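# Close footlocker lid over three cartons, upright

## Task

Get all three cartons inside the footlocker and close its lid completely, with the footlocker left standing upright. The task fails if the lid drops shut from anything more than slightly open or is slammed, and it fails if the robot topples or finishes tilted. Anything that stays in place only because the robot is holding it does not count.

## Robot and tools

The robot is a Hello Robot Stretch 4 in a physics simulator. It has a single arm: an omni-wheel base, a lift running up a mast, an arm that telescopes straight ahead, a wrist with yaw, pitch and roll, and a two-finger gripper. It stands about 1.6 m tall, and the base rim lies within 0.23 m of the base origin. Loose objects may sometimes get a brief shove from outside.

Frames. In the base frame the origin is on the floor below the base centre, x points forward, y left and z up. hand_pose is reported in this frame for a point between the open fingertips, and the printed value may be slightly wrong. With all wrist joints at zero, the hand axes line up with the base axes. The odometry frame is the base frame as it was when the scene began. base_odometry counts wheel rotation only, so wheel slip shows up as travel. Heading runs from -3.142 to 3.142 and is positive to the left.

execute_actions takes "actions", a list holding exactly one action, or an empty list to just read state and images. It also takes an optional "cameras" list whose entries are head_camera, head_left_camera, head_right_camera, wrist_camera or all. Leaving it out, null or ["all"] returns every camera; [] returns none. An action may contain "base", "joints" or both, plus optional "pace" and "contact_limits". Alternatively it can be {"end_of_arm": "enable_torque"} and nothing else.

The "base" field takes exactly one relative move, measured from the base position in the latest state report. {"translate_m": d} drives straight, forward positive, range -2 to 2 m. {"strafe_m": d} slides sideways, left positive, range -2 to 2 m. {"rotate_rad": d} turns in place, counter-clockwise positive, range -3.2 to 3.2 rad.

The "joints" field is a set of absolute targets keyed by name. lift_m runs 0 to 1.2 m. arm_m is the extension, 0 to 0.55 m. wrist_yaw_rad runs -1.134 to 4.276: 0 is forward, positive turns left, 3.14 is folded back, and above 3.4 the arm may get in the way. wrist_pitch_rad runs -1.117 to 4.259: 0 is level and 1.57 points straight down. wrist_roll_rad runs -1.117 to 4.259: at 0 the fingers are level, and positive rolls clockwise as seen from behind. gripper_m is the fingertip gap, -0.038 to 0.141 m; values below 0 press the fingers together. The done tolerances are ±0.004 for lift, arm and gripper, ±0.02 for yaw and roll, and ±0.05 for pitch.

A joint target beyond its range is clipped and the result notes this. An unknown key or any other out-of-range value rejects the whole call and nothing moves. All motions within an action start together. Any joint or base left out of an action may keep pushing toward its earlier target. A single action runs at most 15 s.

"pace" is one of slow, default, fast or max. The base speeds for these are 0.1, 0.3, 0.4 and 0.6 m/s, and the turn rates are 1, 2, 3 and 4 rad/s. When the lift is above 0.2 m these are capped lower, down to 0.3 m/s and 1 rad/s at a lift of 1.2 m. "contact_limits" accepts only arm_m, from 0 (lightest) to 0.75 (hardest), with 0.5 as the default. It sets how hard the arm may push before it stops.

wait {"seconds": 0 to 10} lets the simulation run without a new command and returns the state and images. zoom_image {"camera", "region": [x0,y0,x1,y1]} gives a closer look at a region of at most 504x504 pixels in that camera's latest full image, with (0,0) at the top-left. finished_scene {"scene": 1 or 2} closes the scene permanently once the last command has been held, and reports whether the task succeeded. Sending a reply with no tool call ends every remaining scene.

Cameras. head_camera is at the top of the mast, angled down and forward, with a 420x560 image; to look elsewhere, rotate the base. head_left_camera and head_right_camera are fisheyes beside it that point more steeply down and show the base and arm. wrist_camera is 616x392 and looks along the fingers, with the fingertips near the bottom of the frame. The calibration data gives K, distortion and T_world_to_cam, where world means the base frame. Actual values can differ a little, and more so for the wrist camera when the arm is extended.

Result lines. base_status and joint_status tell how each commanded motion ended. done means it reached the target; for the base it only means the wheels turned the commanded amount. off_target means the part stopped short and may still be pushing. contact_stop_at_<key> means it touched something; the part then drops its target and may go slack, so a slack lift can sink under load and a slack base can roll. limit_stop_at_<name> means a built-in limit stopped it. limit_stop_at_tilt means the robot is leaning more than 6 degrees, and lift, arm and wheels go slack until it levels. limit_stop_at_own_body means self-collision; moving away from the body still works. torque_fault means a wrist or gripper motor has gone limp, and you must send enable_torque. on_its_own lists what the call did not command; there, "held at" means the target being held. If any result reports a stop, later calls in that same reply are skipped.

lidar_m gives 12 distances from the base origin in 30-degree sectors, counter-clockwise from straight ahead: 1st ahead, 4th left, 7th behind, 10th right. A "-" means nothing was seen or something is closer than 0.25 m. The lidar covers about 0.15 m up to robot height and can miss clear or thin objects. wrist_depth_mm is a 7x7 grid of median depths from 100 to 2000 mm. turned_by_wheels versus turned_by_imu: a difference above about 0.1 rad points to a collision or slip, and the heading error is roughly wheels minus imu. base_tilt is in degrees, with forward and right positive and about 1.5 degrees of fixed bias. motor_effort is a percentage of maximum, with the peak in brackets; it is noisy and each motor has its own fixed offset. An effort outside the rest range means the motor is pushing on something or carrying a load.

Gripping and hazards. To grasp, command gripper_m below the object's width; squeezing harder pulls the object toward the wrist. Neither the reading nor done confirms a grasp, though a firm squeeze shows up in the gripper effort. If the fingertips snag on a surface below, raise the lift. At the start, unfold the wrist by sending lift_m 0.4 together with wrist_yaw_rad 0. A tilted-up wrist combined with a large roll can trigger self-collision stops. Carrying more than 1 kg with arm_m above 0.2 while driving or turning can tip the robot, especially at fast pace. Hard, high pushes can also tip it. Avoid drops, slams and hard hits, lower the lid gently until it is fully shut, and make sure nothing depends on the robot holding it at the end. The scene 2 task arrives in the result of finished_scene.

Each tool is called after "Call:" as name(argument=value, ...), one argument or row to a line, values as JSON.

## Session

Call:
execute_actions(
  actions=[],
)

Scene clock: 0.00 s.
base_odometry: x=+0.000 y=+0.000 heading=+0.000 (m, m, rad; odometry frame)
turned_by_wheels: +0.000 (rad since the last result)
turned_by_imu: +0.000 (rad since the last result)
base_tilt: forward=+0.3 right=-0.5 (deg)
lidar_m: 1.25 1.26 1.56 2.39 2.39 2.68 1.91 1.97 2.57 1.53 1.56 1.39
base_status: not commanded
joint_positions: lift_m=+0.290 arm_m=-0.001 wrist_yaw_rad=+3.223 wrist_pitch_rad=-0.007 wrist_roll_rad=+0.006 gripper_m=+0.057
joint_status: not commanded
motor_effort: lift_m=+18 arm_m=+0 wrist_yaw_rad=+0 wrist_pitch_rad=-6 wrist_roll_rad=-1 gripper_m=-2 wheel_0=+0 wheel_1=+0 wheel_2=+1 (%)
hand_pose: x=-0.1246 y=+0.0637 z=+0.4699 quat_wxyz=(-0.041, +0.003, +0.003, +0.999) (m; base frame)
wrist_depth_mm: - - 135 - - - - / - - 132 - - - - / - - 131 - - - - / - 111 132 - - - - / 161 136 - - - - - / 202 - 216 - 208 1983 1863 / 204 1397 1160 1281 1205 1060 1255
pictures: head_camera, head_left_camera, head_right_camera, wrist_camera
camera_calibration (this result's frames):
wrist_camera: T_world_to_cam=[[-0.0890383, 0.993473, -0.0712951, -0.0353147], [-0.0438881, -0.0754231, -0.996185, 0.531661], [-0.995061, -0.0855696, 0.0503172, 0.0810177], [0, 0, 0, 1]] pos_world=[0.100807, 0.0821165, 0.523039]
Images, in order (width x height): head_camera 420x560, head_left_camera 420x672, head_right_camera 420x672, wrist_camera 616x392.

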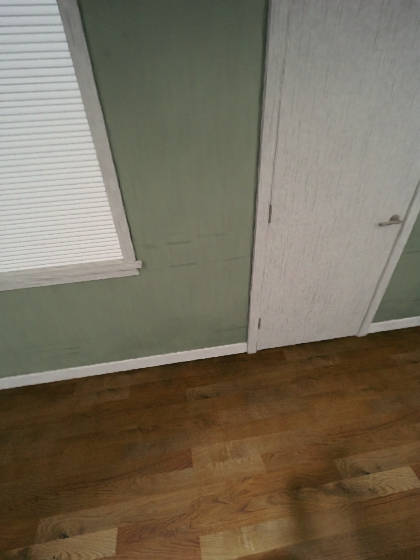

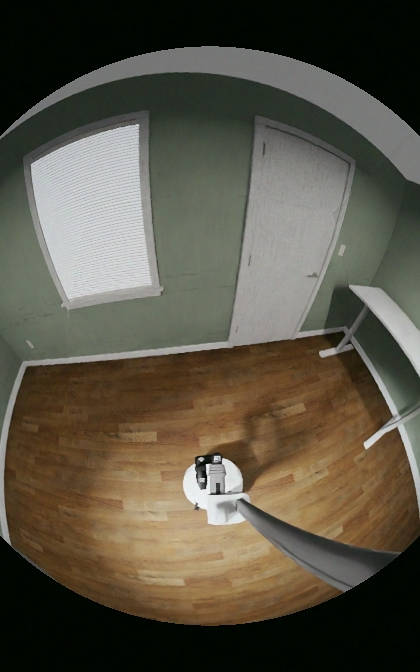

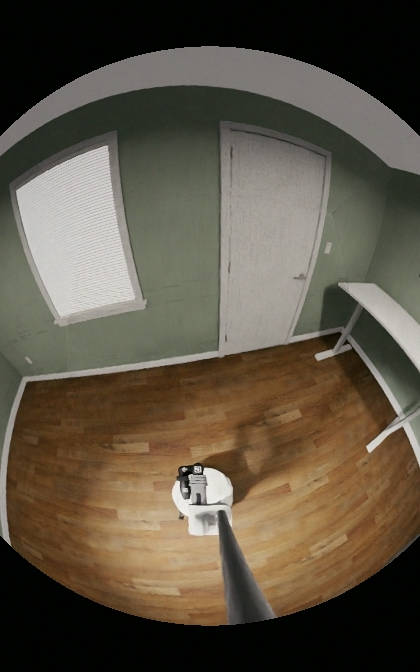

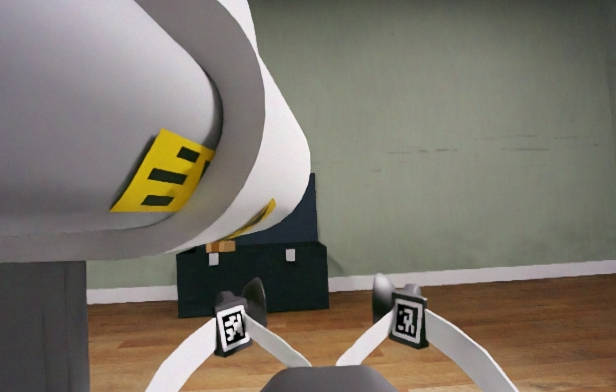

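Call:
execute_actions(
  actions=[
    {"base":{"rotate_rad":-2.91},"joints":{"lift_m":0.4,"wrist_yaw_rad":0}},
  ],
  cameras=["head_camera"],
)

Scene clock: 6.77 s.
base_odometry: x=+0.000 y=+0.000 heading=-2.909 (m, m, rad; odometry frame)
turned_by_wheels: -2.909 (rad since the last result)
turned_by_imu: -2.968 (rad since the last result)
base_tilt: forward=+0.3 right=-0.4 (deg)
lidar_m: 1.92 2.57 1.57 1.51 1.60 1.32 1.28 1.35 2.02 2.41 2.52 2.47
base_status: done
joint_positions: lift_m=+0.400 arm_m=-0.001 wrist_yaw_rad=+0.000 wrist_pitch_rad=-0.007 wrist_roll_rad=+0.006 gripper_m=+0.057
joint_status: all done
motor_effort: lift_m=+21(23) arm_m=+0(0) wrist_yaw_rad=+0(5) wrist_pitch_rad=-6(4) wrist_roll_rad=+2(0) gripper_m=-3(2) wheel_0=+3(10) wheel_1=+3(12) wheel_2=+4(12) (%)
hand_pose: x=+0.4586 y=-0.0874 z=+0.5799 quat_wxyz=(+1.000, +0.003, -0.003, +0.000) (m; base frame)
wrist_depth_mm: - - - - - - - / - - - - - - - / - - - - - - - / - - - - - - - / - - - - - - - / - - 216 1661 208 - - / 1708 1661 1430 1499 1499 1308 1464
pictures: head_camera
Images, in order (width x height): head_camera 420x560.

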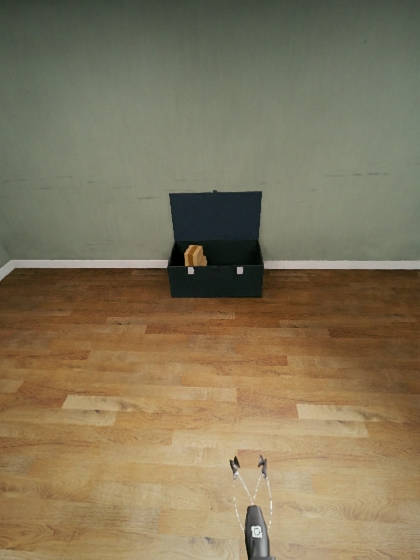

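Call:
execute_actions(
  actions=[
    {"base":{"translate_m":1.6},"joints":{"lift_m":0.7,"wrist_pitch_rad":1.57,"gripper_m":0.141},"pace":"fast"},
  ],
  cameras=[],
)

Call:
execute_actions(
  actions=[
    {"base":{"strafe_m":0.27},"joints":{"arm_m":0.38}},
  ],
  cameras=["head_camera","wrist_camera"],
)

Scene clock: 17.13 s.
base_odometry: x=-1.557 y=-0.369 heading=-2.909 (m, m, rad; odometry frame)
turned_by_wheels: +0.001 (rad since the last result)
turned_by_imu: +0.003 (rad since the last result)
base_tilt: forward=+0.2 right=-0.6 (deg)
lidar_m: 0.30 0.37 0.55 2.21 1.88 2.21 2.89 3.11 2.57 2.49 0.50 0.36
base_status: done
joint_positions: lift_m=+0.700 arm_m=-0.001 wrist_yaw_rad=+0.000 wrist_pitch_rad=+1.570 wrist_roll_rad=+0.006 gripper_m=+0.141
joint_status: all done
motor_effort: lift_m=+22(25) arm_m=+0(0) wrist_yaw_rad=+0(1) wrist_pitch_rad=+3(6) wrist_roll_rad=-1(0) gripper_m=-1(1) wheel_0=+3(8) wheel_1=+4(10) wheel_2=+0(18) (%)
hand_pose: x=+0.1704 y=-0.0874 z=+0.5894 quat_wxyz=(+0.707, +0.002, +0.707, -0.002) (m; base frame)
wrist_depth_mm: 654 569 809 820 809 647 831 / 676 654 788 809 798 609 820 / 831 750 741 741 741 820 820 / 831 831 809 820 820 831 809 / 820 809 597 597 798 809 798 / 809 820 597 591 609 206 809 / 809 809 597 149 809 809 798
pictures: none
No camera images: the call's "cameras" was empty. Leave "cameras" out to get every camera's image.

Scene clock: 19.37 s.
base_odometry: x=-1.494 y=-0.632 heading=-2.909 (m, m, rad; odometry frame)
turned_by_wheels: +0.000 (rad since the last result)
turned_by_imu: +0.000 (rad since the last result)
base_tilt: forward=+0.3 right=-0.4 (deg)
lidar_m: 0.34 0.35 1.30 1.91 1.68 1.81 2.88 3.10 2.86 2.72 0.49 0.37
base_status: done
joint_positions: lift_m=+0.700 arm_m=+0.379 wrist_yaw_rad=+0.000 wrist_pitch_rad=+1.570 wrist_roll_rad=+0.006 gripper_m=+0.141
joint_status: all done
motor_effort: lift_m=+21(22) arm_m=+9(8) wrist_yaw_rad=+0(0) wrist_pitch_rad=+2(1) wrist_roll_rad=+1(1) gripper_m=-2(0) wheel_0=+0(14) wheel_1=+3(11) wheel_2=+0(0) (%)
hand_pose: x=+0.5498 y=-0.0874 z=+0.5895 quat_wxyz=(+0.707, +0.002, +0.707, -0.002) (m; base frame)
wrist_depth_mm: 559 496 455 459 452 442 439 / 809 741 621 627 621 615 609 / 820 820 798 809 798 788 788 / 831 809 798 436 798 798 788 / 820 820 750 436 788 788 788 / 798 496 741 715 788 205 788 / 798 809 521 149 559 525 564
pictures: head_camera, wrist_camera
camera_calibration (this result's frames):
wrist_camera: T_world_to_cam=[[-0.0711872, -0.997432, -0.00781755, -0.0378448], [-0.996459, 0.071465, -0.0443041, 0.644405], [0.044749, 0.00463598, -0.998988, 0.78785], [0, 0, 0, 1]] pos_world=[0.604173, -0.0874524, 0.815306]
Images, in order (width x height): head_camera 420x560, wrist_camera 616x392.

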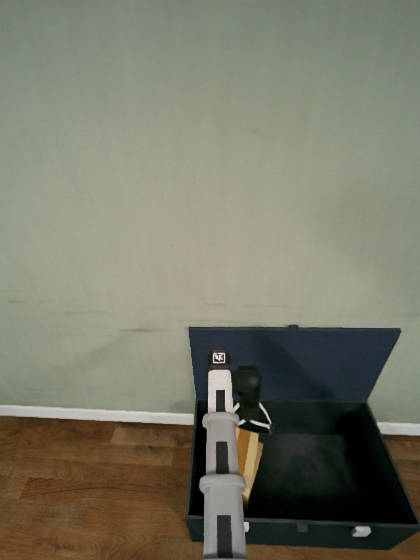

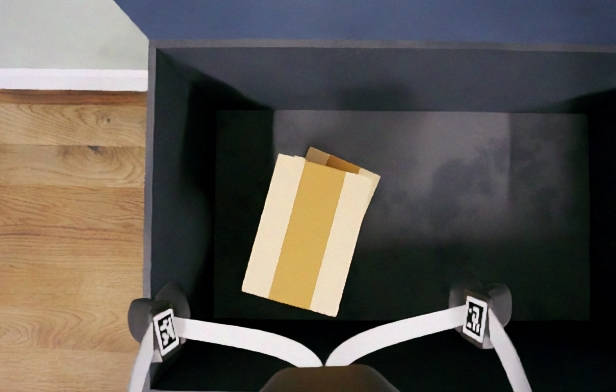

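Call:
execute_actions(
  actions=[
    {"base":{"strafe_m":0.008},"joints":{"lift_m":0.52,"arm_m":0.408,"wrist_roll_rad":0.31}},
  ],
  cameras=["wrist_camera"],
)

Scene clock: 25.13 s.
base_odometry: x=-1.493 y=-0.639 heading=-2.909 (m, m, rad; odometry frame)
turned_by_wheels: +0.000 (rad since the last result)
turned_by_imu: +0.000 (rad since the last result)
base_tilt: forward=+0.1 right=-0.5 (deg)
lidar_m: 0.35 0.35 1.27 1.91 1.68 1.74 2.86 3.08 2.85 2.72 0.50 0.34
base_status: done
joint_positions: lift_m=+0.520 arm_m=+0.407 wrist_yaw_rad=+0.000 wrist_pitch_rad=+1.570 wrist_roll_rad=+0.310 gripper_m=+0.141
joint_status: all done
motor_effort: lift_m=+15(19) arm_m=+8(9) wrist_yaw_rad=+0(0) wrist_pitch_rad=+2(1) wrist_roll_rad=+1(5) gripper_m=-1(1) wheel_0=-3(12) wheel_1=+2(12) wheel_2=+0(2) (%)
hand_pose: x=+0.5778 y=-0.0874 z=+0.4101 quat_wxyz=(+0.699, +0.109, +0.698, -0.109) (m; base frame)
wrist_depth_mm: 285 301 336 389 452 549 621 / 330 392 462 564 615 621 621 / 343 500 615 621 621 615 615 / 332 473 609 257 257 603 609 / 329 433 603 255 256 609 615 / 634 332 255 253 255 205 574 / 627 327 484 149 362 459 436
pictures: wrist_camera
camera_calibration (this result's frames):
wrist_camera: T_world_to_cam=[[-0.366799, -0.930265, -0.00807067, 0.139511], [-0.929257, 0.366785, -0.0441673, 0.651258], [0.0440475, -0.00870081, -0.998992, 0.60658], [0, 0, 0, 1]] pos_world=[0.62964, -0.103812, 0.635859]
Images, in order (width x height): wrist_camera 616x392.

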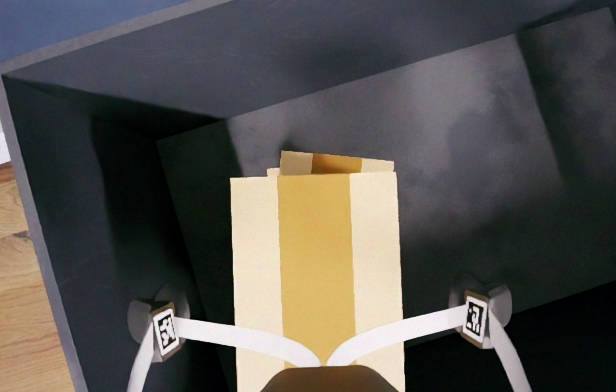

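Call:
execute_actions(
  actions=[
    {"joints":{"lift_m":0.445}},
  ],
  cameras=[],
)

Call:
execute_actions(
  actions=[
    {"joints":{"gripper_m":0.07}},
  ],
  cameras=[],
)

Call:
execute_actions(
  actions=[
    {"joints":{"lift_m":0.47}},
  ],
  cameras=["wrist_camera"],
)

Scene clock: 29.37 s.
base_odometry: x=-1.493 y=-0.639 heading=-2.909 (m, m, rad; odometry frame)
turned_by_wheels: +0.000 (rad since the last result)
turned_by_imu: +0.000 (rad since the last result)
base_tilt: forward=+0.2 right=-0.3 (deg)
lidar_m: 0.33 0.39 1.32 1.91 1.67 1.78 2.87 3.10 2.86 2.72 0.50 0.34
base_status: not commanded
joint_positions: lift_m=+0.445 arm_m=+0.407 wrist_yaw_rad=+0.000 wrist_pitch_rad=+1.570 wrist_roll_rad=+0.310 gripper_m=+0.141
joint_status: all done
motor_effort: lift_m=+14(15) arm_m=+8(8) wrist_yaw_rad=+1(0) wrist_pitch_rad=+1(1) wrist_roll_rad=+2(0) gripper_m=+0(0) wheel_0=-3(3) wheel_1=+2(2) wheel_2=+0(0) (%)
hand_pose: x=+0.5778 y=-0.0874 z=+0.3351 quat_wxyz=(+0.699, +0.109, +0.698, -0.109) (m; base frame)
wrist_depth_mm: 267 297 336 384 452 544 544 / 330 392 459 539 549 539 535 / 342 504 539 539 544 539 539 / 320 480 182 182 181 535 535 / 300 433 182 180 181 530 535 / 279 336 180 180 179 200 530 / 266 320 180 158 179 466 439
pictures: none
No camera images: the call's "cameras" was empty. Leave "cameras" out to get every camera's image.

Scene clock: 31.10 s.
base_odometry: x=-1.493 y=-0.639 heading=-2.909 (m, m, rad; odometry frame)
turned_by_wheels: +0.000 (rad since the last result)
turned_by_imu: +0.000 (rad since the last result)
base_tilt: forward=+0.2 right=-0.4 (deg)
lidar_m: 0.35 0.37 1.29 1.91 1.66 1.81 2.85 3.12 2.84 2.72 0.50 0.35
base_status: not commanded
joint_positions: lift_m=+0.445 arm_m=+0.407 wrist_yaw_rad=+0.000 wrist_pitch_rad=+1.570 wrist_roll_rad=+0.310 gripper_m=+0.070
joint_status: all done
motor_effort: lift_m=+17(17) arm_m=+8(8) wrist_yaw_rad=-1(1) wrist_pitch_rad=+2(4) wrist_roll_rad=+1(1) gripper_m=-20(18) wheel_0=-3(3) wheel_1=+2(2) wheel_2=+0(0) (%)
hand_pose: x=+0.5779 y=-0.0874 z=+0.3349 quat_wxyz=(+0.699, +0.109, +0.698, -0.109) (m; base frame)
wrist_depth_mm: 268 298 340 387 459 539 539 / 332 389 466 539 539 539 539 / 342 500 539 298 535 535 539 / 317 473 175 175 175 530 530 / 300 430 175 174 174 530 530 / 279 370 175 173 173 190 530 / 266 176 173 172 172 449 430
pictures: none
No camera images: the call's "cameras" was empty. Leave "cameras" out to get every camera's image.

Scene clock: 31.97 s.
base_odometry: x=-1.493 y=-0.639 heading=-2.909 (m, m, rad; odometry frame)
turned_by_wheels: +0.000 (rad since the last result)
turned_by_imu: +0.000 (rad since the last result)
base_tilt: forward=+0.3 right=-0.4 (deg)
lidar_m: 0.34 0.39 1.29 1.93 1.69 1.79 2.87 3.06 2.86 2.74 0.49 0.38
base_status: not commanded
joint_positions: lift_m=+0.469 arm_m=+0.407 wrist_yaw_rad=+0.000 wrist_pitch_rad=+1.570 wrist_roll_rad=+0.310 gripper_m=+0.070
joint_status: all done
motor_effort: lift_m=+25(26) arm_m=+8(8) wrist_yaw_rad=+0(0) wrist_pitch_rad=+2(2) wrist_roll_rad=+2(1) gripper_m=-20(18) wheel_0=-3(3) wheel_1=+2(2) wheel_2=+0(0) (%)
hand_pose: x=+0.5779 y=-0.0874 z=+0.3592 quat_wxyz=(+0.699, +0.109, +0.698, -0.109) (m; base frame)
wrist_depth_mm: 268 298 340 389 459 549 559 / 332 397 469 559 564 564 559 / 342 508 564 564 564 559 564 / 319 473 176 175 175 554 559 / 298 427 175 174 174 554 559 / 279 373 174 173 173 189 554 / 266 176 173 172 172 449 430
pictures: wrist_camera
camera_calibration (this result's frames):
wrist_camera: T_world_to_cam=[[-0.366649, -0.930323, -0.00816078, 0.139093], [-0.929304, 0.366637, -0.0443955, 0.64924], [0.0442942, -0.00869372, -0.998981, 0.555627], [0, 0, 0, 1]] pos_world=[0.629729, -0.103804, 0.58502]
Images, in order (width x height): wrist_camera 616x392.

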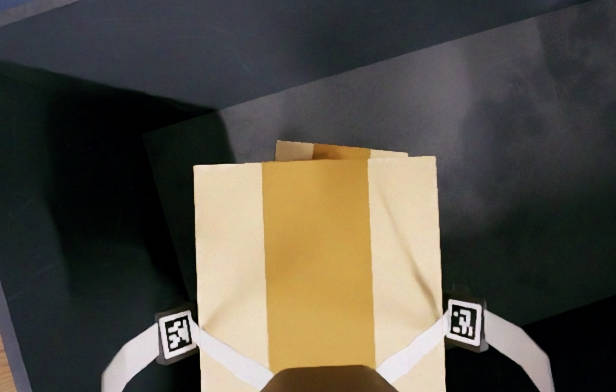

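Call:
execute_actions(
  actions=[
    {"base":{"strafe_m":-0.27},"pace":"slow"},
  ],
  cameras=[],
)

Call:
execute_actions(
  actions=[
    {"joints":{"lift_m":0.235}},
  ],
  cameras=["wrist_camera"],
)

Scene clock: 38.10 s.
base_odometry: x=-1.555 y=-0.377 heading=-2.909 (m, m, rad; odometry frame)
turned_by_wheels: +0.000 (rad since the last result)
turned_by_imu: +0.000 (rad since the last result)
base_tilt: forward=+0.2 right=-0.4 (deg)
lidar_m: 0.30 0.34 0.53 2.19 1.92 2.20 2.88 3.13 2.59 2.51 0.50 0.35
base_status: done
joint_positions: lift_m=+0.469 arm_m=+0.407 wrist_yaw_rad=+0.000 wrist_pitch_rad=+1.570 wrist_roll_rad=+0.310 gripper_m=+0.070
joint_status: not commanded
motor_effort: lift_m=+24(25) arm_m=+8(8) wrist_yaw_rad=+0(0) wrist_pitch_rad=+2(2) wrist_roll_rad=+1(0) gripper_m=-20(21) wheel_0=+2(5) wheel_1=-6(8) wheel_2=+0(1) (%)
hand_pose: x=+0.5779 y=-0.0874 z=+0.3592 quat_wxyz=(+0.699, +0.109, +0.698, -0.109) (m; base frame)
wrist_depth_mm: 252 279 319 368 427 477 394 / 320 368 439 535 564 564 413 / 445 539 564 564 569 564 439 / 564 564 176 175 175 554 466 / 325 439 174 173 174 559 504 / 322 359 174 173 173 190 535 / 317 176 173 172 172 466 436
pictures: none
No camera images: the call's "cameras" was empty. Leave "cameras" out to get every camera's image.

Scene clock: 40.17 s.
base_odometry: x=-1.555 y=-0.377 heading=-2.909 (m, m, rad; odometry frame)
turned_by_wheels: +0.000 (rad since the last result)
turned_by_imu: +0.000 (rad since the last result)
base_tilt: forward=+0.3 right=-0.4 (deg)
lidar_m: 0.35 0.33 0.52 2.19 1.90 2.22 2.89 3.11 2.59 2.51 0.48 0.36
base_status: not commanded
joint_positions: lift_m=+0.235 arm_m=+0.407 wrist_yaw_rad=+0.000 wrist_pitch_rad=+1.570 wrist_roll_rad=+0.310 gripper_m=+0.070
joint_status: all done
motor_effort: lift_m=+17(23) arm_m=+8(8) wrist_yaw_rad=+0(0) wrist_pitch_rad=+1(1) wrist_roll_rad=+1(2) gripper_m=-19(20) wheel_0=+2(2) wheel_1=-6(6) wheel_2=+0(0) (%)
hand_pose: x=+0.5779 y=-0.0874 z=+0.1249 quat_wxyz=(+0.699, +0.109, +0.698, -0.109) (m; base frame)
wrist_depth_mm: 252 279 317 329 329 329 327 / 320 329 329 327 327 327 327 / 327 327 329 324 325 325 325 / 325 324 176 175 175 324 324 / 320 324 174 174 174 324 322 / 289 322 174 173 174 190 320 / 291 176 172 172 172 320 320
pictures: wrist_camera
camera_calibration (this result's frames):
wrist_camera: T_world_to_cam=[[-0.36668, -0.930312, -0.00814049, 0.137197], [-0.929295, 0.366667, -0.0443441, 0.63883], [0.0442387, -0.00869517, -0.998983, 0.321568], [0, 0, 0, 1]] pos_world=[0.629743, -0.103805, 0.350686]
Images, in order (width x height): wrist_camera 616x392.

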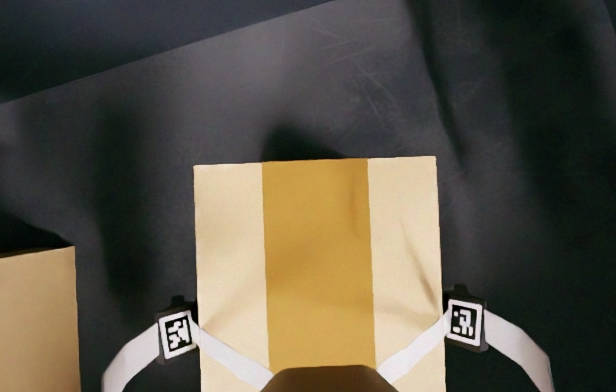

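Call:
execute_actions(
  actions=[
    {"joints":{"lift_m":0.209},"pace":"slow"},
  ],
  cameras=[],
)

Call:
execute_actions(
  actions=[
    {"joints":{"gripper_m":0.141}},
  ],
  cameras=[],
)

Call:
execute_actions(
  actions=[
    {"joints":{"lift_m":0.52},"base":{"rotate_rad":-0.035}},
  ],
  cameras=["head_camera","wrist_camera"],
)

Scene clock: 46.37 s.
base_odometry: x=-1.555 y=-0.377 heading=-2.909 (m, m, rad; odometry frame)
turned_by_wheels: +0.000 (rad since the last result)
turned_by_imu: +0.000 (rad since the last result)
base_tilt: forward=+0.3 right=-0.4 (deg)
lidar_m: 0.33 0.37 0.54 2.21 1.91 2.22 2.89 3.09 2.57 2.49 0.48 0.37
base_status: not commanded
joint_positions: lift_m=+0.209 arm_m=+0.407 wrist_yaw_rad=+0.000 wrist_pitch_rad=+1.570 wrist_roll_rad=+0.310 gripper_m=+0.070
joint_status: all done
motor_effort: lift_m=+16(17) arm_m=+8(8) wrist_yaw_rad=+0(0) wrist_pitch_rad=+2(1) wrist_roll_rad=+1(0) gripper_m=-19(18) wheel_0=+2(3) wheel_1=-6(6) wheel_2=+0(0) (%)
hand_pose: x=+0.5779 y=-0.0874 z=+0.0989 quat_wxyz=(+0.699, +0.109, +0.698, -0.109) (m; base frame)
wrist_depth_mm: 252 279 303 303 301 300 300 / 301 301 301 298 301 301 300 / 300 301 298 300 300 298 298 / 298 300 176 174 175 298 298 / 297 298 175 174 174 297 294 / 289 296 174 173 173 189 296 / 291 176 173 172 172 293 293
pictures: none
No camera images: the call's "cameras" was empty. Leave "cameras" out to get every camera's image.

Scene clock: 48.10 s.
base_odometry: x=-1.555 y=-0.377 heading=-2.909 (m, m, rad; odometry frame)
turned_by_wheels: +0.000 (rad since the last result)
turned_by_imu: +0.000 (rad since the last result)
base_tilt: forward=+0.3 right=-0.4 (deg)
lidar_m: 0.33 0.35 0.53 2.19 1.89 2.21 2.89 3.12 2.58 2.53 0.48 0.35
base_status: not commanded
joint_positions: lift_m=+0.209 arm_m=+0.407 wrist_yaw_rad=+0.000 wrist_pitch_rad=+1.570 wrist_roll_rad=+0.310 gripper_m=+0.141
joint_status: all done
motor_effort: lift_m=+17(17) arm_m=+7(8) wrist_yaw_rad=+1(2) wrist_pitch_rad=+0(6) wrist_roll_rad=+2(1) gripper_m=+1(21) wheel_0=+2(2) wheel_1=-6(6) wheel_2=+0(0) (%)
hand_pose: x=+0.5777 y=-0.0874 z=+0.0989 quat_wxyz=(+0.699, +0.109, +0.698, -0.109) (m; base frame)
wrist_depth_mm: 252 279 304 306 303 304 304 / 304 303 303 303 304 301 303 / 303 303 303 301 301 301 301 / 301 300 182 181 182 300 300 / 300 297 181 180 180 298 298 / 290 297 180 179 179 200 297 / 290 297 180 158 179 296 296
pictures: none
No camera images: the call's "cameras" was empty. Leave "cameras" out to get every camera's image.

Scene clock: 50.43 s.
base_odometry: x=-1.555 y=-0.377 heading=-2.943 (m, m, rad; odometry frame)
turned_by_wheels: -0.034 (rad since the last result)
turned_by_imu: -0.035 (rad since the last result)
base_tilt: forward=+0.2 right=-0.4 (deg)
lidar_m: 0.32 0.36 0.54 2.20 1.86 2.10 2.88 3.04 2.60 2.53 0.53 0.34
base_status: done
joint_positions: lift_m=+0.520 arm_m=+0.407 wrist_yaw_rad=+0.000 wrist_pitch_rad=+1.570 wrist_roll_rad=+0.310 gripper_m=+0.141
joint_status: all done
motor_effort: lift_m=+23(23) arm_m=+8(7) wrist_yaw_rad=+1(2) wrist_pitch_rad=+2(0) wrist_roll_rad=+1(2) gripper_m=+0(2) wheel_0=+4(6) wheel_1=+4(6) wheel_2=+4(11) (%)
hand_pose: x=+0.5778 y=-0.0874 z=+0.4094 quat_wxyz=(+0.699, +0.109, +0.698, -0.109) (m; base frame)
wrist_depth_mm: 266 297 320 373 445 459 359 / 314 366 436 549 621 521 377 / 424 525 627 615 609 569 407 / 615 609 615 496 609 609 439 / 418 535 609 492 609 609 473 / 373 373 609 492 609 206 508 / 370 373 603 149 549 473 439
pictures: head_camera, wrist_camera
camera_calibration (this result's frames):
wrist_camera: T_world_to_cam=[[-0.366907, -0.930223, -0.00804374, 0.13958], [-0.929218, 0.366892, -0.0440989, 0.651238], [0.043973, -0.00870582, -0.998995, 0.605955], [0, 0, 0, 1]] pos_world=[0.629709, -0.103818, 0.635187]
Images, in order (width x height): head_camera 420x560, wrist_camera 616x392.

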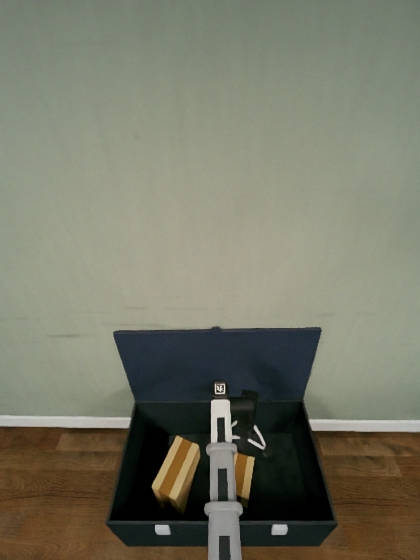

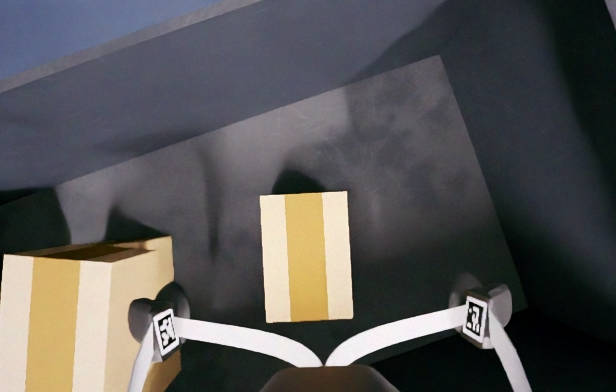

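Call:
execute_actions(
  actions=[
    {"base":{"strafe_m":-0.68},"joints":{"wrist_roll_rad":3.14,"arm_m":0.25,"wrist_yaw_rad":1.1,"gripper_m":0.05}},
  ],
  cameras=[],
)

Call:
execute_actions(
  actions=[
    {"joints":{"wrist_pitch_rad":0,"lift_m":0.27,"arm_m":0.36}},
  ],
  cameras=["wrist_camera","head_camera"],
)

Scene clock: 59.10 s.
base_odometry: x=-1.689 y=+0.290 heading=-2.943 (m, m, rad; odometry frame)
turned_by_wheels: +0.000 (rad since the last result)
turned_by_imu: -0.001 (rad since the last result)
base_tilt: forward=+0.2 right=-0.4 (deg)
lidar_m: 0.79 0.44 0.51 2.89 2.45 3.01 2.95 2.60 1.92 1.82 1.14 0.82
base_status: done
joint_positions: lift_m=+0.520 arm_m=+0.251 wrist_yaw_rad=+1.100 wrist_pitch_rad=+1.570 wrist_roll_rad=+3.140 gripper_m=+0.050
joint_status: all done
motor_effort: lift_m=+22(23) arm_m=-8(7) wrist_yaw_rad=+0(5) wrist_pitch_rad=+1(0) wrist_roll_rad=+2(5) gripper_m=-3(3) wheel_0=+3(12) wheel_1=-3(12) wheel_2=+0(1) (%)
hand_pose: x=+0.5003 y=-0.0394 z=+0.4095 quat_wxyz=(+0.370, +0.603, +0.370, -0.602) (m; base frame)
wrist_depth_mm: 654 654 654 661 647 654 430 / 647 640 647 647 640 603 427 / 634 640 640 640 640 585 430 / 564 640 640 640 640 627 459 / 535 627 634 627 634 627 627 / 484 627 627 627 206 627 627 / 442 539 621 615 621 615 627
pictures: none
No camera images: the call's "cameras" was empty. Leave "cameras" out to get every camera's image.

Scene clock: 61.20 s.
base_odometry: x=-1.689 y=+0.290 heading=-2.943 (m, m, rad; odometry frame)
turned_by_wheels: +0.000 (rad since the last result)
turned_by_imu: +0.000 (rad since the last result)
base_tilt: forward=+0.3 right=-0.5 (deg)
lidar_m: 0.78 0.45 0.47 2.88 2.42 3.04 2.91 2.54 1.92 1.80 1.13 0.84
base_status: not commanded
joint_positions: lift_m=+0.270 arm_m=+0.359 wrist_yaw_rad=+1.100 wrist_pitch_rad=+0.003 wrist_roll_rad=+3.140 gripper_m=+0.050
joint_status: all done
motor_effort: lift_m=+14(20) arm_m=+8(9) wrist_yaw_rad=+1(1) wrist_pitch_rad=-6(11) wrist_roll_rad=+3(1) gripper_m=-2(4) wheel_0=+3(3) wheel_1=-3(3) wheel_2=+0(0) (%)
hand_pose: x=+0.7383 y=+0.2174 z=+0.4478 quat_wxyz=(+0.001, +0.853, +0.523, -0.001) (m; base frame)
wrist_depth_mm: 190 232 312 315 283 255 237 / 186 230 310 315 279 255 236 / 184 228 306 322 293 732 741 / 182 227 300 379 691 - - / 181 224 297 375 691 - - / 180 221 255 370 206 - - / 179 211 264 320 661 1499 -
pictures: head_camera, wrist_camera
camera_calibration (this result's frames):
wrist_camera: T_world_to_cam=[[-0.885749, 0.459739, 0.0639489, 0.530926], [0.0781399, 0.0118839, 0.996872, -0.44244], [0.457541, 0.887975, -0.0464501, -0.286934], [0, 0, 0, 1]] pos_world=[0.636124, 0.0159605, 0.393776]
Images, in order (width x height): head_camera 420x560, wrist_camera 616x392.

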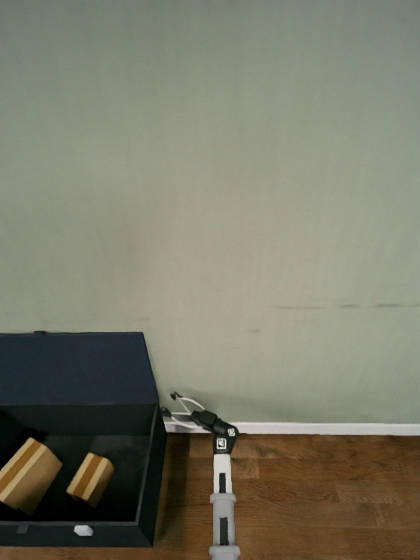

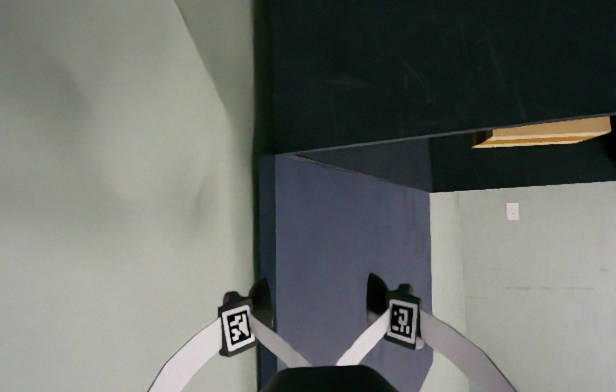

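Call:
execute_actions(
  actions=[
    {"joints":{"lift_m":0.55,"arm_m":0.34,"wrist_yaw_rad":0.85},"base":{"strafe_m":0.11}},
  ],
  cameras=["wrist_camera"],
)

Scene clock: 78.67 s.
base_odometry: x=-1.667 y=+0.182 heading=-2.943 (m, m, rad; odometry frame)
turned_by_wheels: +0.000 (rad since the last result)
turned_by_imu: +0.000 (rad since the last result)
base_tilt: forward=+0.4 right=-0.4 (deg)
lidar_m: 0.72 0.39 0.51 2.78 2.34 2.95 2.94 2.72 2.02 1.91 1.11 0.82
base_status: done
joint_positions: lift_m=+0.550 arm_m=+0.341 wrist_yaw_rad=+0.850 wrist_pitch_rad=+0.003 wrist_roll_rad=+3.140 gripper_m=+0.050
joint_status: all done
motor_effort: lift_m=+22(24) arm_m=-8(9) wrist_yaw_rad=+0(4) wrist_pitch_rad=-6(7) wrist_roll_rad=+1(2) gripper_m=-6(4) wheel_0=-2(9) wheel_1=+4(13) wheel_2=+0(1) (%)
hand_pose: x=+0.7684 y=+0.1591 z=+0.7272 quat_wxyz=(+0.001, +0.911, +0.412, -0.001) (m; base frame)
wrist_depth_mm: 186 216 267 304 418 668 831 / 183 215 263 301 413 661 1983 / 181 213 260 300 407 647 - / 180 211 257 297 404 627 - / 178 208 255 293 399 621 1708 / 177 206 229 291 207 691 1618 / 176 199 234 277 427 539 1430
pictures: wrist_camera
camera_calibration (this result's frames):
wrist_camera: T_world_to_cam=[[-0.744554, 0.664492, 0.0639501, 0.425498], [0.078568, -0.00790415, 0.996877, -0.719807], [0.662922, 0.747254, -0.0463227, -0.371402], [0, 0, 0, 1]] pos_world=[0.619571, -0.0108972, 0.673144]
Images, in order (width x height): wrist_camera 616x392.

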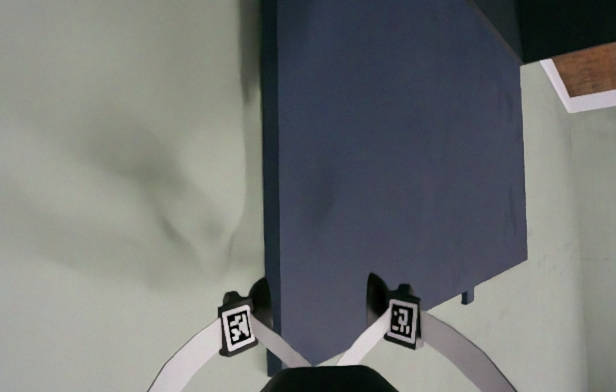

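Call:
execute_actions(
  actions=[
    {"joints":{"lift_m":0.53,"arm_m":0.375,"gripper_m":0.03},"pace":"slow","contact_limits":{"arm_m":0.2}},
  ],
  cameras=["wrist_camera"],
)

Scene clock: 95.70 s.
base_odometry: x=-1.667 y=+0.182 heading=-2.943 (m, m, rad; odometry frame)
turned_by_wheels: +0.000 (rad since the last result)
turned_by_imu: +0.000 (rad since the last result)
base_tilt: forward=+0.3 right=-0.4 (deg)
lidar_m: 0.71 0.37 0.48 2.76 2.36 3.00 2.91 2.70 2.03 1.93 1.16 0.82
base_status: not commanded
joint_positions: lift_m=+0.530 arm_m=+0.374 wrist_yaw_rad=+0.850 wrist_pitch_rad=+0.003 wrist_roll_rad=+3.140 gripper_m=+0.030
joint_status: all done
motor_effort: lift_m=+15(21) arm_m=+8(8) wrist_yaw_rad=+0(0) wrist_pitch_rad=-5(6) wrist_roll_rad=+1(1) gripper_m=-3(6) wheel_0=-1(1) wheel_1=+4(4) wheel_2=+0(0) (%)
contact_limits: arm_m 0.2
hand_pose: x=+0.8005 y=+0.1591 z=+0.7078 quat_wxyz=(+0.001, +0.911, +0.412, -0.001) (m; base frame)
wrist_depth_mm: 157 183 226 266 349 564 820 / 155 181 223 265 345 549 1708 / 154 180 220 262 342 535 1756 / 152 178 217 257 336 525 1576 / 151 176 215 256 332 517 1499 / 150 175 200 255 196 539 1366 / 149 168 193 238 319 459 1182
pictures: wrist_camera
camera_calibration (this result's frames):
wrist_camera: T_world_to_cam=[[-0.744555, 0.664491, 0.0639502, 0.450659], [0.0785599, -0.00791336, 0.996878, -0.703039], [0.662922, 0.747255, -0.0463104, -0.393609], [0, 0, 0, 1]] pos_world=[0.651703, -0.0108966, 0.653796]
Images, in order (width x height): wrist_camera 616x392.

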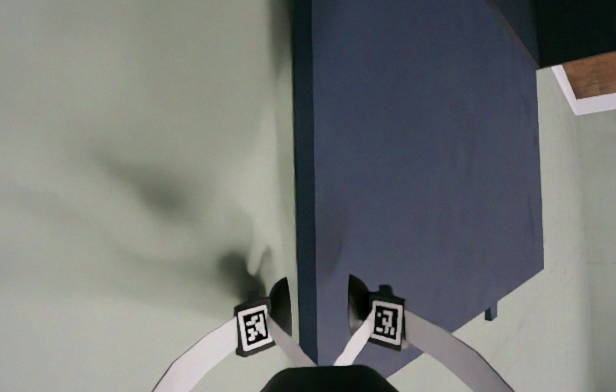

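Call:
execute_actions(
  actions=[
    {"joints":{"arm_m":0.382},"base":{"strafe_m":0.02},"pace":"slow","contact_limits":{"arm_m":0.2}},
  ],
  cameras=["wrist_camera"],
)

Scene clock: 99.53 s.
base_odometry: x=-1.664 y=+0.163 heading=-2.943 (m, m, rad; odometry frame)
turned_by_wheels: +0.000 (rad since the last result)
turned_by_imu: +0.000 (rad since the last result)
base_tilt: forward=+0.4 right=-0.4 (deg)
lidar_m: 0.65 0.36 0.48 2.74 2.36 2.97 2.91 2.78 2.06 1.94 1.13 0.83
base_status: done
joint_positions: lift_m=+0.530 arm_m=+0.380 wrist_yaw_rad=+0.849 wrist_pitch_rad=+0.003 wrist_roll_rad=+3.140 gripper_m=+0.030
joint_status: all done
motor_effort: lift_m=+15(14) arm_m=+10(10) wrist_yaw_rad=+4(4) wrist_pitch_rad=-5(5) wrist_roll_rad=+1(1) gripper_m=-2(3) wheel_0=-9(9) wheel_1=+4(9) wheel_2=+0(3) (%)
contact_limits: arm_m 0.2
hand_pose: x=+0.8074 y=+0.1587 z=+0.7078 quat_wxyz=(+0.001, +0.911, +0.412, -0.001) (m; base frame)
wrist_depth_mm: 152 176 218 253 332 530 809 / 149 175 214 250 327 521 1618 / 148 173 213 247 324 508 1661 / 147 172 209 246 320 504 1464 / 146 170 207 243 317 492 1336 / 144 168 198 233 196 512 1308 / 144 165 178 184 303 433 1098
pictures: wrist_camera
camera_calibration (this result's frames):
wrist_camera: T_world_to_cam=[[-0.743657, 0.665496, 0.0639504, 0.455151], [0.0785494, -0.00801957, 0.996878, -0.70356], [0.663931, 0.746358, -0.0463106, -0.398605], [0, 0, 0, 1]] pos_world=[0.658386, -0.0110416, 0.653796]
Images, in order (width x height): wrist_camera 616x392.

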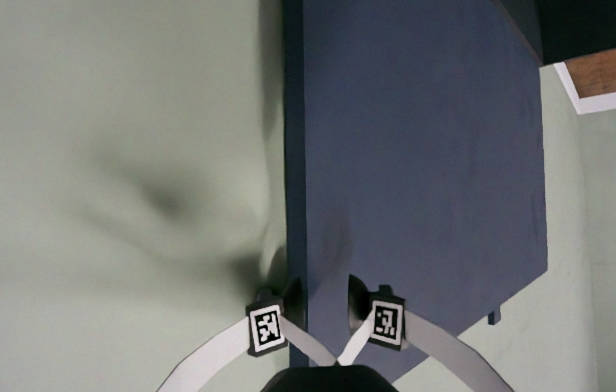

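Call:
execute_actions(
  actions=[
    {"base":{"strafe_m":0.012},"pace":"slow"},
  ],
  cameras=["wrist_camera"],
)

Scene clock: 102.73 s.
base_odometry: x=-1.661 y=+0.152 heading=-2.945 (m, m, rad; odometry frame)
turned_by_wheels: -0.002 (rad since the last result)
turned_by_imu: -0.003 (rad since the last result)
base_tilt: forward=+0.2 right=-0.4 (deg)
lidar_m: 0.64 0.37 0.47 2.77 2.36 2.99 2.91 2.75 2.06 1.96 1.11 0.83
base_status: done
joint_positions: lift_m=+0.530 arm_m=+0.380 wrist_yaw_rad=+0.840 wrist_pitch_rad=+0.002 wrist_roll_rad=+3.140 gripper_m=+0.030
joint_status: not commanded
on_its_own: wrist_yaw_rad is at rest, and its effort (+31) is outside its rest range (-13 to +13)
motor_effort: lift_m=+14(15) arm_m=+10(10) wrist_yaw_rad=+31(30) wrist_pitch_rad=-5(6) wrist_roll_rad=+2(2) gripper_m=-2(1) wheel_0=-19(20) wheel_1=+2(7) wheel_2=-12(12) (%)
hand_pose: x=+0.8089 y=+0.1564 z=+0.7079 quat_wxyz=(+0.001, +0.913, +0.408, -0.001) (m; base frame)
wrist_depth_mm: 151 176 216 246 322 500 788 / 148 174 212 244 317 492 1464 / 148 172 208 242 314 477 1336 / 146 171 208 240 310 469 1229 / 145 169 204 239 306 462 1138 / 144 167 195 232 195 455 1098 / 143 162 177 181 294 415 960
pictures: wrist_camera
camera_calibration (this result's frames):
wrist_camera: T_world_to_cam=[[-0.737528, 0.672281, 0.0639526, 0.451775], [0.0782469, -0.00899128, 0.996893, -0.703404], [0.670768, 0.740241, -0.0459726, -0.402615], [0, 0, 0, 1]] pos_world=[0.658297, -0.0120123, 0.653817]
Images, in order (width x height): wrist_camera 616x392.

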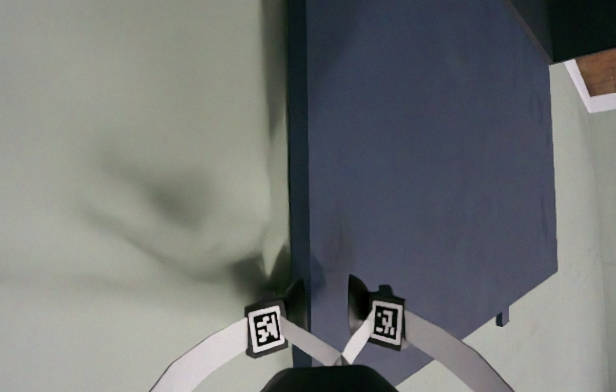

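Pressing on the edge now. Retract slowly.

Call:
execute_actions(
  actions=[
    {"joints":{"arm_m":0.355},"pace":"slow"},
  ],
  cameras=["wrist_camera"],
)

Scene clock: 105.43 s.
base_odometry: x=-1.661 y=+0.151 heading=-2.945 (m, m, rad; odometry frame)
turned_by_wheels: +0.001 (rad since the last result)
turned_by_imu: +0.001 (rad since the last result)
base_tilt: forward=+0.3 right=-0.5 (deg)
lidar_m: 0.61 0.36 0.48 2.75 2.32 2.99 2.93 2.79 2.05 1.93 1.17 0.79
base_status: not commanded
joint_positions: lift_m=+0.530 arm_m=+0.356 wrist_yaw_rad=+0.844 wrist_pitch_rad=+0.002 wrist_roll_rad=+3.140 gripper_m=+0.030
joint_status: all done
on_its_own: wrist_yaw_rad is at rest, and its effort (+17) is outside its rest range (-13 to +13)
motor_effort: lift_m=+15(15) arm_m=-7(10) wrist_yaw_rad=+17(31) wrist_pitch_rad=-5(5) wrist_roll_rad=+0(0) gripper_m=-4(8) wheel_0=-9(19) wheel_1=+2(2) wheel_2=-10(12) (%)
hand_pose: x=+0.7843 y=+0.1576 z=+0.7079 quat_wxyz=(+0.001, +0.912, +0.410, -0.001) (m; base frame)
wrist_depth_mm: 173 201 246 267 370 585 809 / 170 199 244 263 362 569 1661 / 168 197 241 259 353 549 1756 / 167 195 238 255 345 530 1576 / 166 193 235 251 340 517 1464 / 163 191 217 248 196 521 1366 / 163 185 215 243 319 488 1182
pictures: wrist_camera
camera_calibration (this result's frames):
wrist_camera: T_world_to_cam=[[-0.740736, 0.668743, 0.0639722, 0.4359], [0.0783036, -0.00862964, 0.996892, -0.701573], [0.667217, 0.743443, -0.0459728, -0.384779], [0, 0, 0, 1]] pos_world=[0.634554, -0.0114986, 0.653817]
Images, in order (width x height): wrist_camera 616x392.

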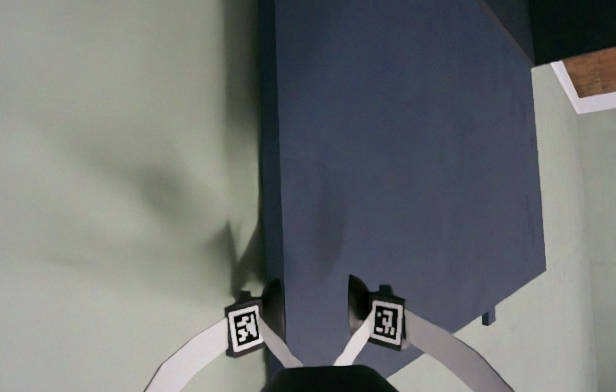

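Call:
execute_actions(
  actions=[
    {"joints":{"arm_m":0.33},"pace":"slow"},
  ],
  cameras=["wrist_camera"],
)

Scene clock: 109.23 s.
base_odometry: x=-1.661 y=+0.151 heading=-2.945 (m, m, rad; odometry frame)
turned_by_wheels: +0.000 (rad since the last result)
turned_by_imu: +0.000 (rad since the last result)
base_tilt: forward=+0.2 right=-0.3 (deg)
lidar_m: 0.61 0.37 0.48 2.75 2.34 2.99 2.89 2.80 2.06 1.96 1.14 0.84
base_status: not commanded
joint_positions: lift_m=+0.530 arm_m=+0.331 wrist_yaw_rad=+0.844 wrist_pitch_rad=+0.002 wrist_roll_rad=+3.140 gripper_m=+0.030
joint_status: all done
on_its_own: wrist_yaw_rad is at rest, and its effort (+17) is outside its rest range (-13 to +13)
motor_effort: lift_m=+14(15) arm_m=-8(7) wrist_yaw_rad=+17(17) wrist_pitch_rad=-5(5) wrist_roll_rad=+1(2) gripper_m=-6(6) wheel_0=-9(9) wheel_1=+2(2) wheel_2=-9(9) (%)
hand_pose: x=+0.7593 y=+0.1576 z=+0.7079 quat_wxyz=(+0.001, +0.912, +0.410, -0.001) (m; base frame)
wrist_depth_mm: 195 227 270 289 407 661 809 / 192 224 267 281 387 640 1808 / 190 222 264 268 370 585 - / 188 220 267 262 353 554 1808 / 187 218 265 254 340 521 1661 / 185 216 241 247 195 521 1537 / 185 208 242 240 309 549 1336
pictures: wrist_camera
camera_calibration (this result's frames):
wrist_camera: T_world_to_cam=[[-0.740738, 0.668741, 0.0639722, 0.417365], [0.0783036, -0.00862943, 0.996892, -0.699613], [0.667215, 0.743445, -0.0459727, -0.368081], [0, 0, 0, 1]] pos_world=[0.609529, -0.0114983, 0.653817]
Images, in order (width x height): wrist_camera 616x392.

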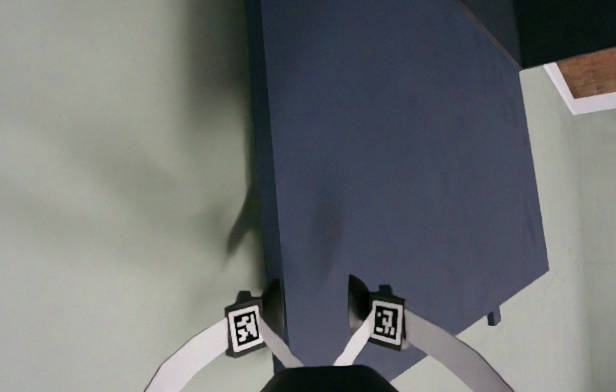

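Call:
execute_actions(
  actions=[
    {"joints":{"gripper_m":0.065},"pace":"slow"},
  ],
  cameras=["wrist_camera"],
)

Scene clock: 117.00 s.
base_odometry: x=-1.661 y=+0.151 heading=-2.944 (m, m, rad; odometry frame)
turned_by_wheels: +0.001 (rad since the last result)
turned_by_imu: +0.001 (rad since the last result)
base_tilt: forward=+0.2 right=-0.3 (deg)
lidar_m: 0.61 0.38 0.45 2.75 2.35 2.97 2.92 2.76 2.05 1.95 1.11 0.86
base_status: not commanded
joint_positions: lift_m=+0.530 arm_m=+0.331 wrist_yaw_rad=+0.850 wrist_pitch_rad=+0.002 wrist_roll_rad=+3.140 gripper_m=+0.065
joint_status: all done
motor_effort: lift_m=+15(14) arm_m=-7(8) wrist_yaw_rad=+1(16) wrist_pitch_rad=-6(5) wrist_roll_rad=+2(0) gripper_m=+0(7) wheel_0=-6(9) wheel_1=+2(2) wheel_2=-6(9) (%)
hand_pose: x=+0.7584 y=+0.1590 z=+0.7079 quat_wxyz=(+0.001, +0.911, +0.412, -0.001) (m; base frame)
wrist_depth_mm: 195 229 263 298 421 683 809 / 192 226 259 290 402 668 1808 / 191 224 257 279 389 621 - / 189 222 262 274 373 585 - / 188 219 258 265 357 559 1808 / 186 217 213 259 210 574 1661 / 185 209 244 235 351 574 1430
pictures: wrist_camera
camera_calibration (this result's frames):
wrist_camera: T_world_to_cam=[[-0.744318, 0.664754, 0.0639724, 0.419152], [0.078349, -0.00820906, 0.996892, -0.699635], [0.663214, 0.747017, -0.0459727, -0.366061], [0, 0, 0, 1]] pos_world=[0.609574, -0.0109225, 0.653817]
Images, in order (width x height): wrist_camera 616x392.

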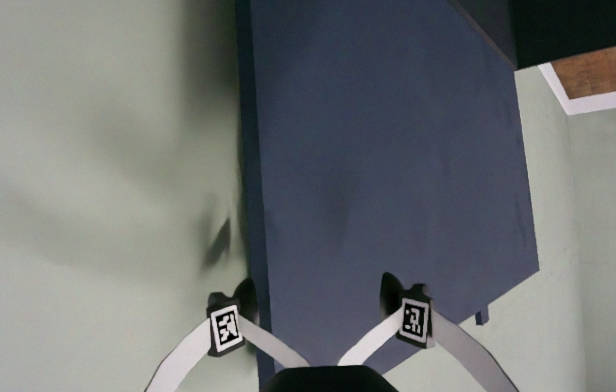

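Call:
execute_actions(
  actions=[
    {"base":{"strafe_m":-0.008},"pace":"slow"},
  ],
  cameras=[],
)

Call:
execute_actions(
  actions=[
    {"joints":{"arm_m":0.354},"pace":"slow","contact_limits":{"arm_m":0.2}},
  ],
  cameras=["wrist_camera"],
)

Scene clock: 122.53 s.
base_odometry: x=-1.663 y=+0.159 heading=-2.944 (m, m, rad; odometry frame)
turned_by_wheels: +0.000 (rad since the last result)
turned_by_imu: +0.000 (rad since the last result)
base_tilt: forward=+0.3 right=-0.5 (deg)
lidar_m: 0.65 0.38 0.48 2.76 2.34 2.97 2.94 2.74 2.03 1.93 1.12 0.82
base_status: done
joint_positions: lift_m=+0.530 arm_m=+0.331 wrist_yaw_rad=+0.850 wrist_pitch_rad=+0.002 wrist_roll_rad=+3.140 gripper_m=+0.065
joint_status: not commanded
motor_effort: lift_m=+15(15) arm_m=-8(7) wrist_yaw_rad=+1(1) wrist_pitch_rad=-7(6) wrist_roll_rad=+3(1) gripper_m=-3(2) wheel_0=+4(6) wheel_1=-5(7) wheel_2=+0(7) (%)
hand_pose: x=+0.7584 y=+0.1590 z=+0.7079 quat_wxyz=(+0.001, +0.911, +0.412, -0.001) (m; base frame)
wrist_depth_mm: 195 227 268 298 418 683 809 / 192 225 268 289 402 661 1808 / 191 223 264 281 387 621 - / 189 221 262 274 370 580 - / 187 219 265 266 359 554 1863 / 186 216 213 259 210 574 1708 / 185 208 252 239 347 564 1464
pictures: none
No camera images: the call's "cameras" was empty. Leave "cameras" out to get every camera's image.

Scene clock: 123.80 s.
base_odometry: x=-1.663 y=+0.159 heading=-2.944 (m, m, rad; odometry frame)
turned_by_wheels: +0.000 (rad since the last result)
turned_by_imu: +0.000 (rad since the last result)
base_tilt: forward=+0.3 right=-0.5 (deg)
lidar_m: 0.66 0.36 0.47 2.74 2.32 2.95 2.90 2.76 1.99 1.95 1.14 0.83
base_status: not commanded
joint_positions: lift_m=+0.530 arm_m=+0.353 wrist_yaw_rad=+0.850 wrist_pitch_rad=+0.002 wrist_roll_rad=+3.140 gripper_m=+0.065
joint_status: all done
motor_effort: lift_m=+15(15) arm_m=+9(8) wrist_yaw_rad=+1(1) wrist_pitch_rad=-4(5) wrist_roll_rad=+1(0) gripper_m=-4(4) wheel_0=+4(4) wheel_1=-5(5) wheel_2=+0(0) (%)
contact_limits: arm_m 0.2
hand_pose: x=+0.7796 y=+0.1590 z=+0.7079 quat_wxyz=(+0.001, +0.911, +0.412, -0.001) (m; base frame)
wrist_depth_mm: 177 206 253 262 368 627 809 / 174 204 249 257 353 580 1756 / 172 202 246 258 340 549 - / 171 201 243 251 327 517 1756 / 170 198 241 246 317 488 1661 / 168 196 213 246 211 469 1464 / 167 189 228 225 297 517 1281
pictures: wrist_camera
camera_calibration (this result's frames):
wrist_camera: T_world_to_cam=[[-0.744401, 0.664661, 0.0639726, 0.434954], [0.0783502, -0.00819945, 0.996892, -0.701294], [0.66312, 0.7471, -0.0459726, -0.380054], [0, 0, 0, 1]] pos_world=[0.630748, -0.010909, 0.653817]
Images, in order (width x height): wrist_camera 616x392.

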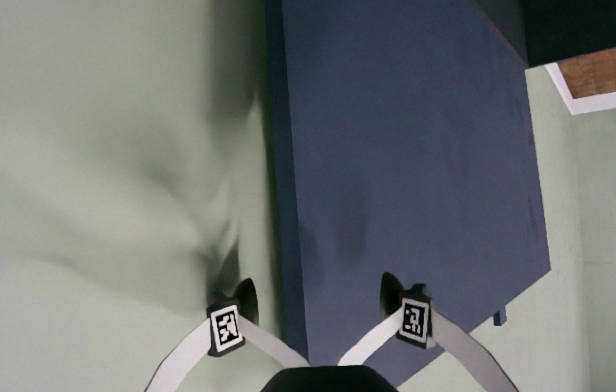

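Call:
execute_actions(
  actions=[
    {"base":{"strafe_m":0.03},"pace":"slow"},
  ],
  cameras=["wrist_camera"],
)

Scene clock: 127.37 s.
base_odometry: x=-1.657 y=+0.130 heading=-2.944 (m, m, rad; odometry frame)
turned_by_wheels: +0.000 (rad since the last result)
turned_by_imu: +0.000 (rad since the last result)
base_tilt: forward=+0.2 right=-0.4 (deg)
lidar_m: 0.52 0.35 0.49 2.70 2.29 2.81 2.93 2.78 2.07 1.97 1.12 0.82
base_status: done
joint_positions: lift_m=+0.530 arm_m=+0.353 wrist_yaw_rad=+0.848 wrist_pitch_rad=+0.002 wrist_roll_rad=+3.140 gripper_m=+0.065
joint_status: not commanded
motor_effort: lift_m=+15(14) arm_m=+8(9) wrist_yaw_rad=+6(7) wrist_pitch_rad=-6(5) wrist_roll_rad=+2(1) gripper_m=-3(2) wheel_0=-7(6) wheel_1=+3(9) wheel_2=+0(1) (%)
hand_pose: x=+0.7799 y=+0.1585 z=+0.7079 quat_wxyz=(+0.001, +0.911, +0.411, -0.001) (m; base frame)
wrist_depth_mm: 177 206 236 262 368 609 788 / 174 205 235 255 351 574 1808 / 173 202 233 247 338 539 1808 / 171 201 230 239 324 508 1708 / 170 198 234 234 315 480 1537 / 167 196 213 229 210 462 1464 / 167 185 221 210 293 512 1281
pictures: wrist_camera
camera_calibration (this result's frames):
wrist_camera: T_world_to_cam=[[-0.743077, 0.666142, 0.0639724, 0.434266], [0.0783336, -0.00835519, 0.996892, -0.701286], [0.664606, 0.745778, -0.0459727, -0.380836], [0, 0, 0, 1]] pos_world=[0.630733, -0.0111225, 0.653817]
Images, in order (width x height): wrist_camera 616x392.

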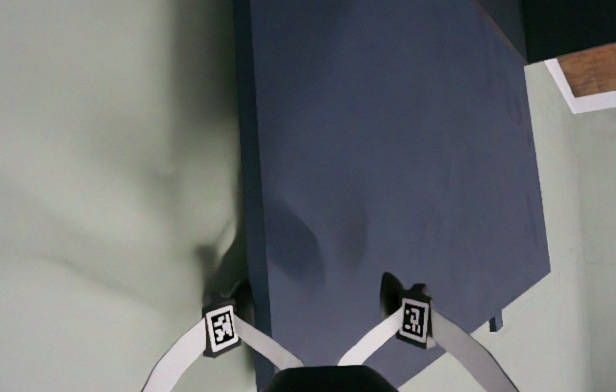

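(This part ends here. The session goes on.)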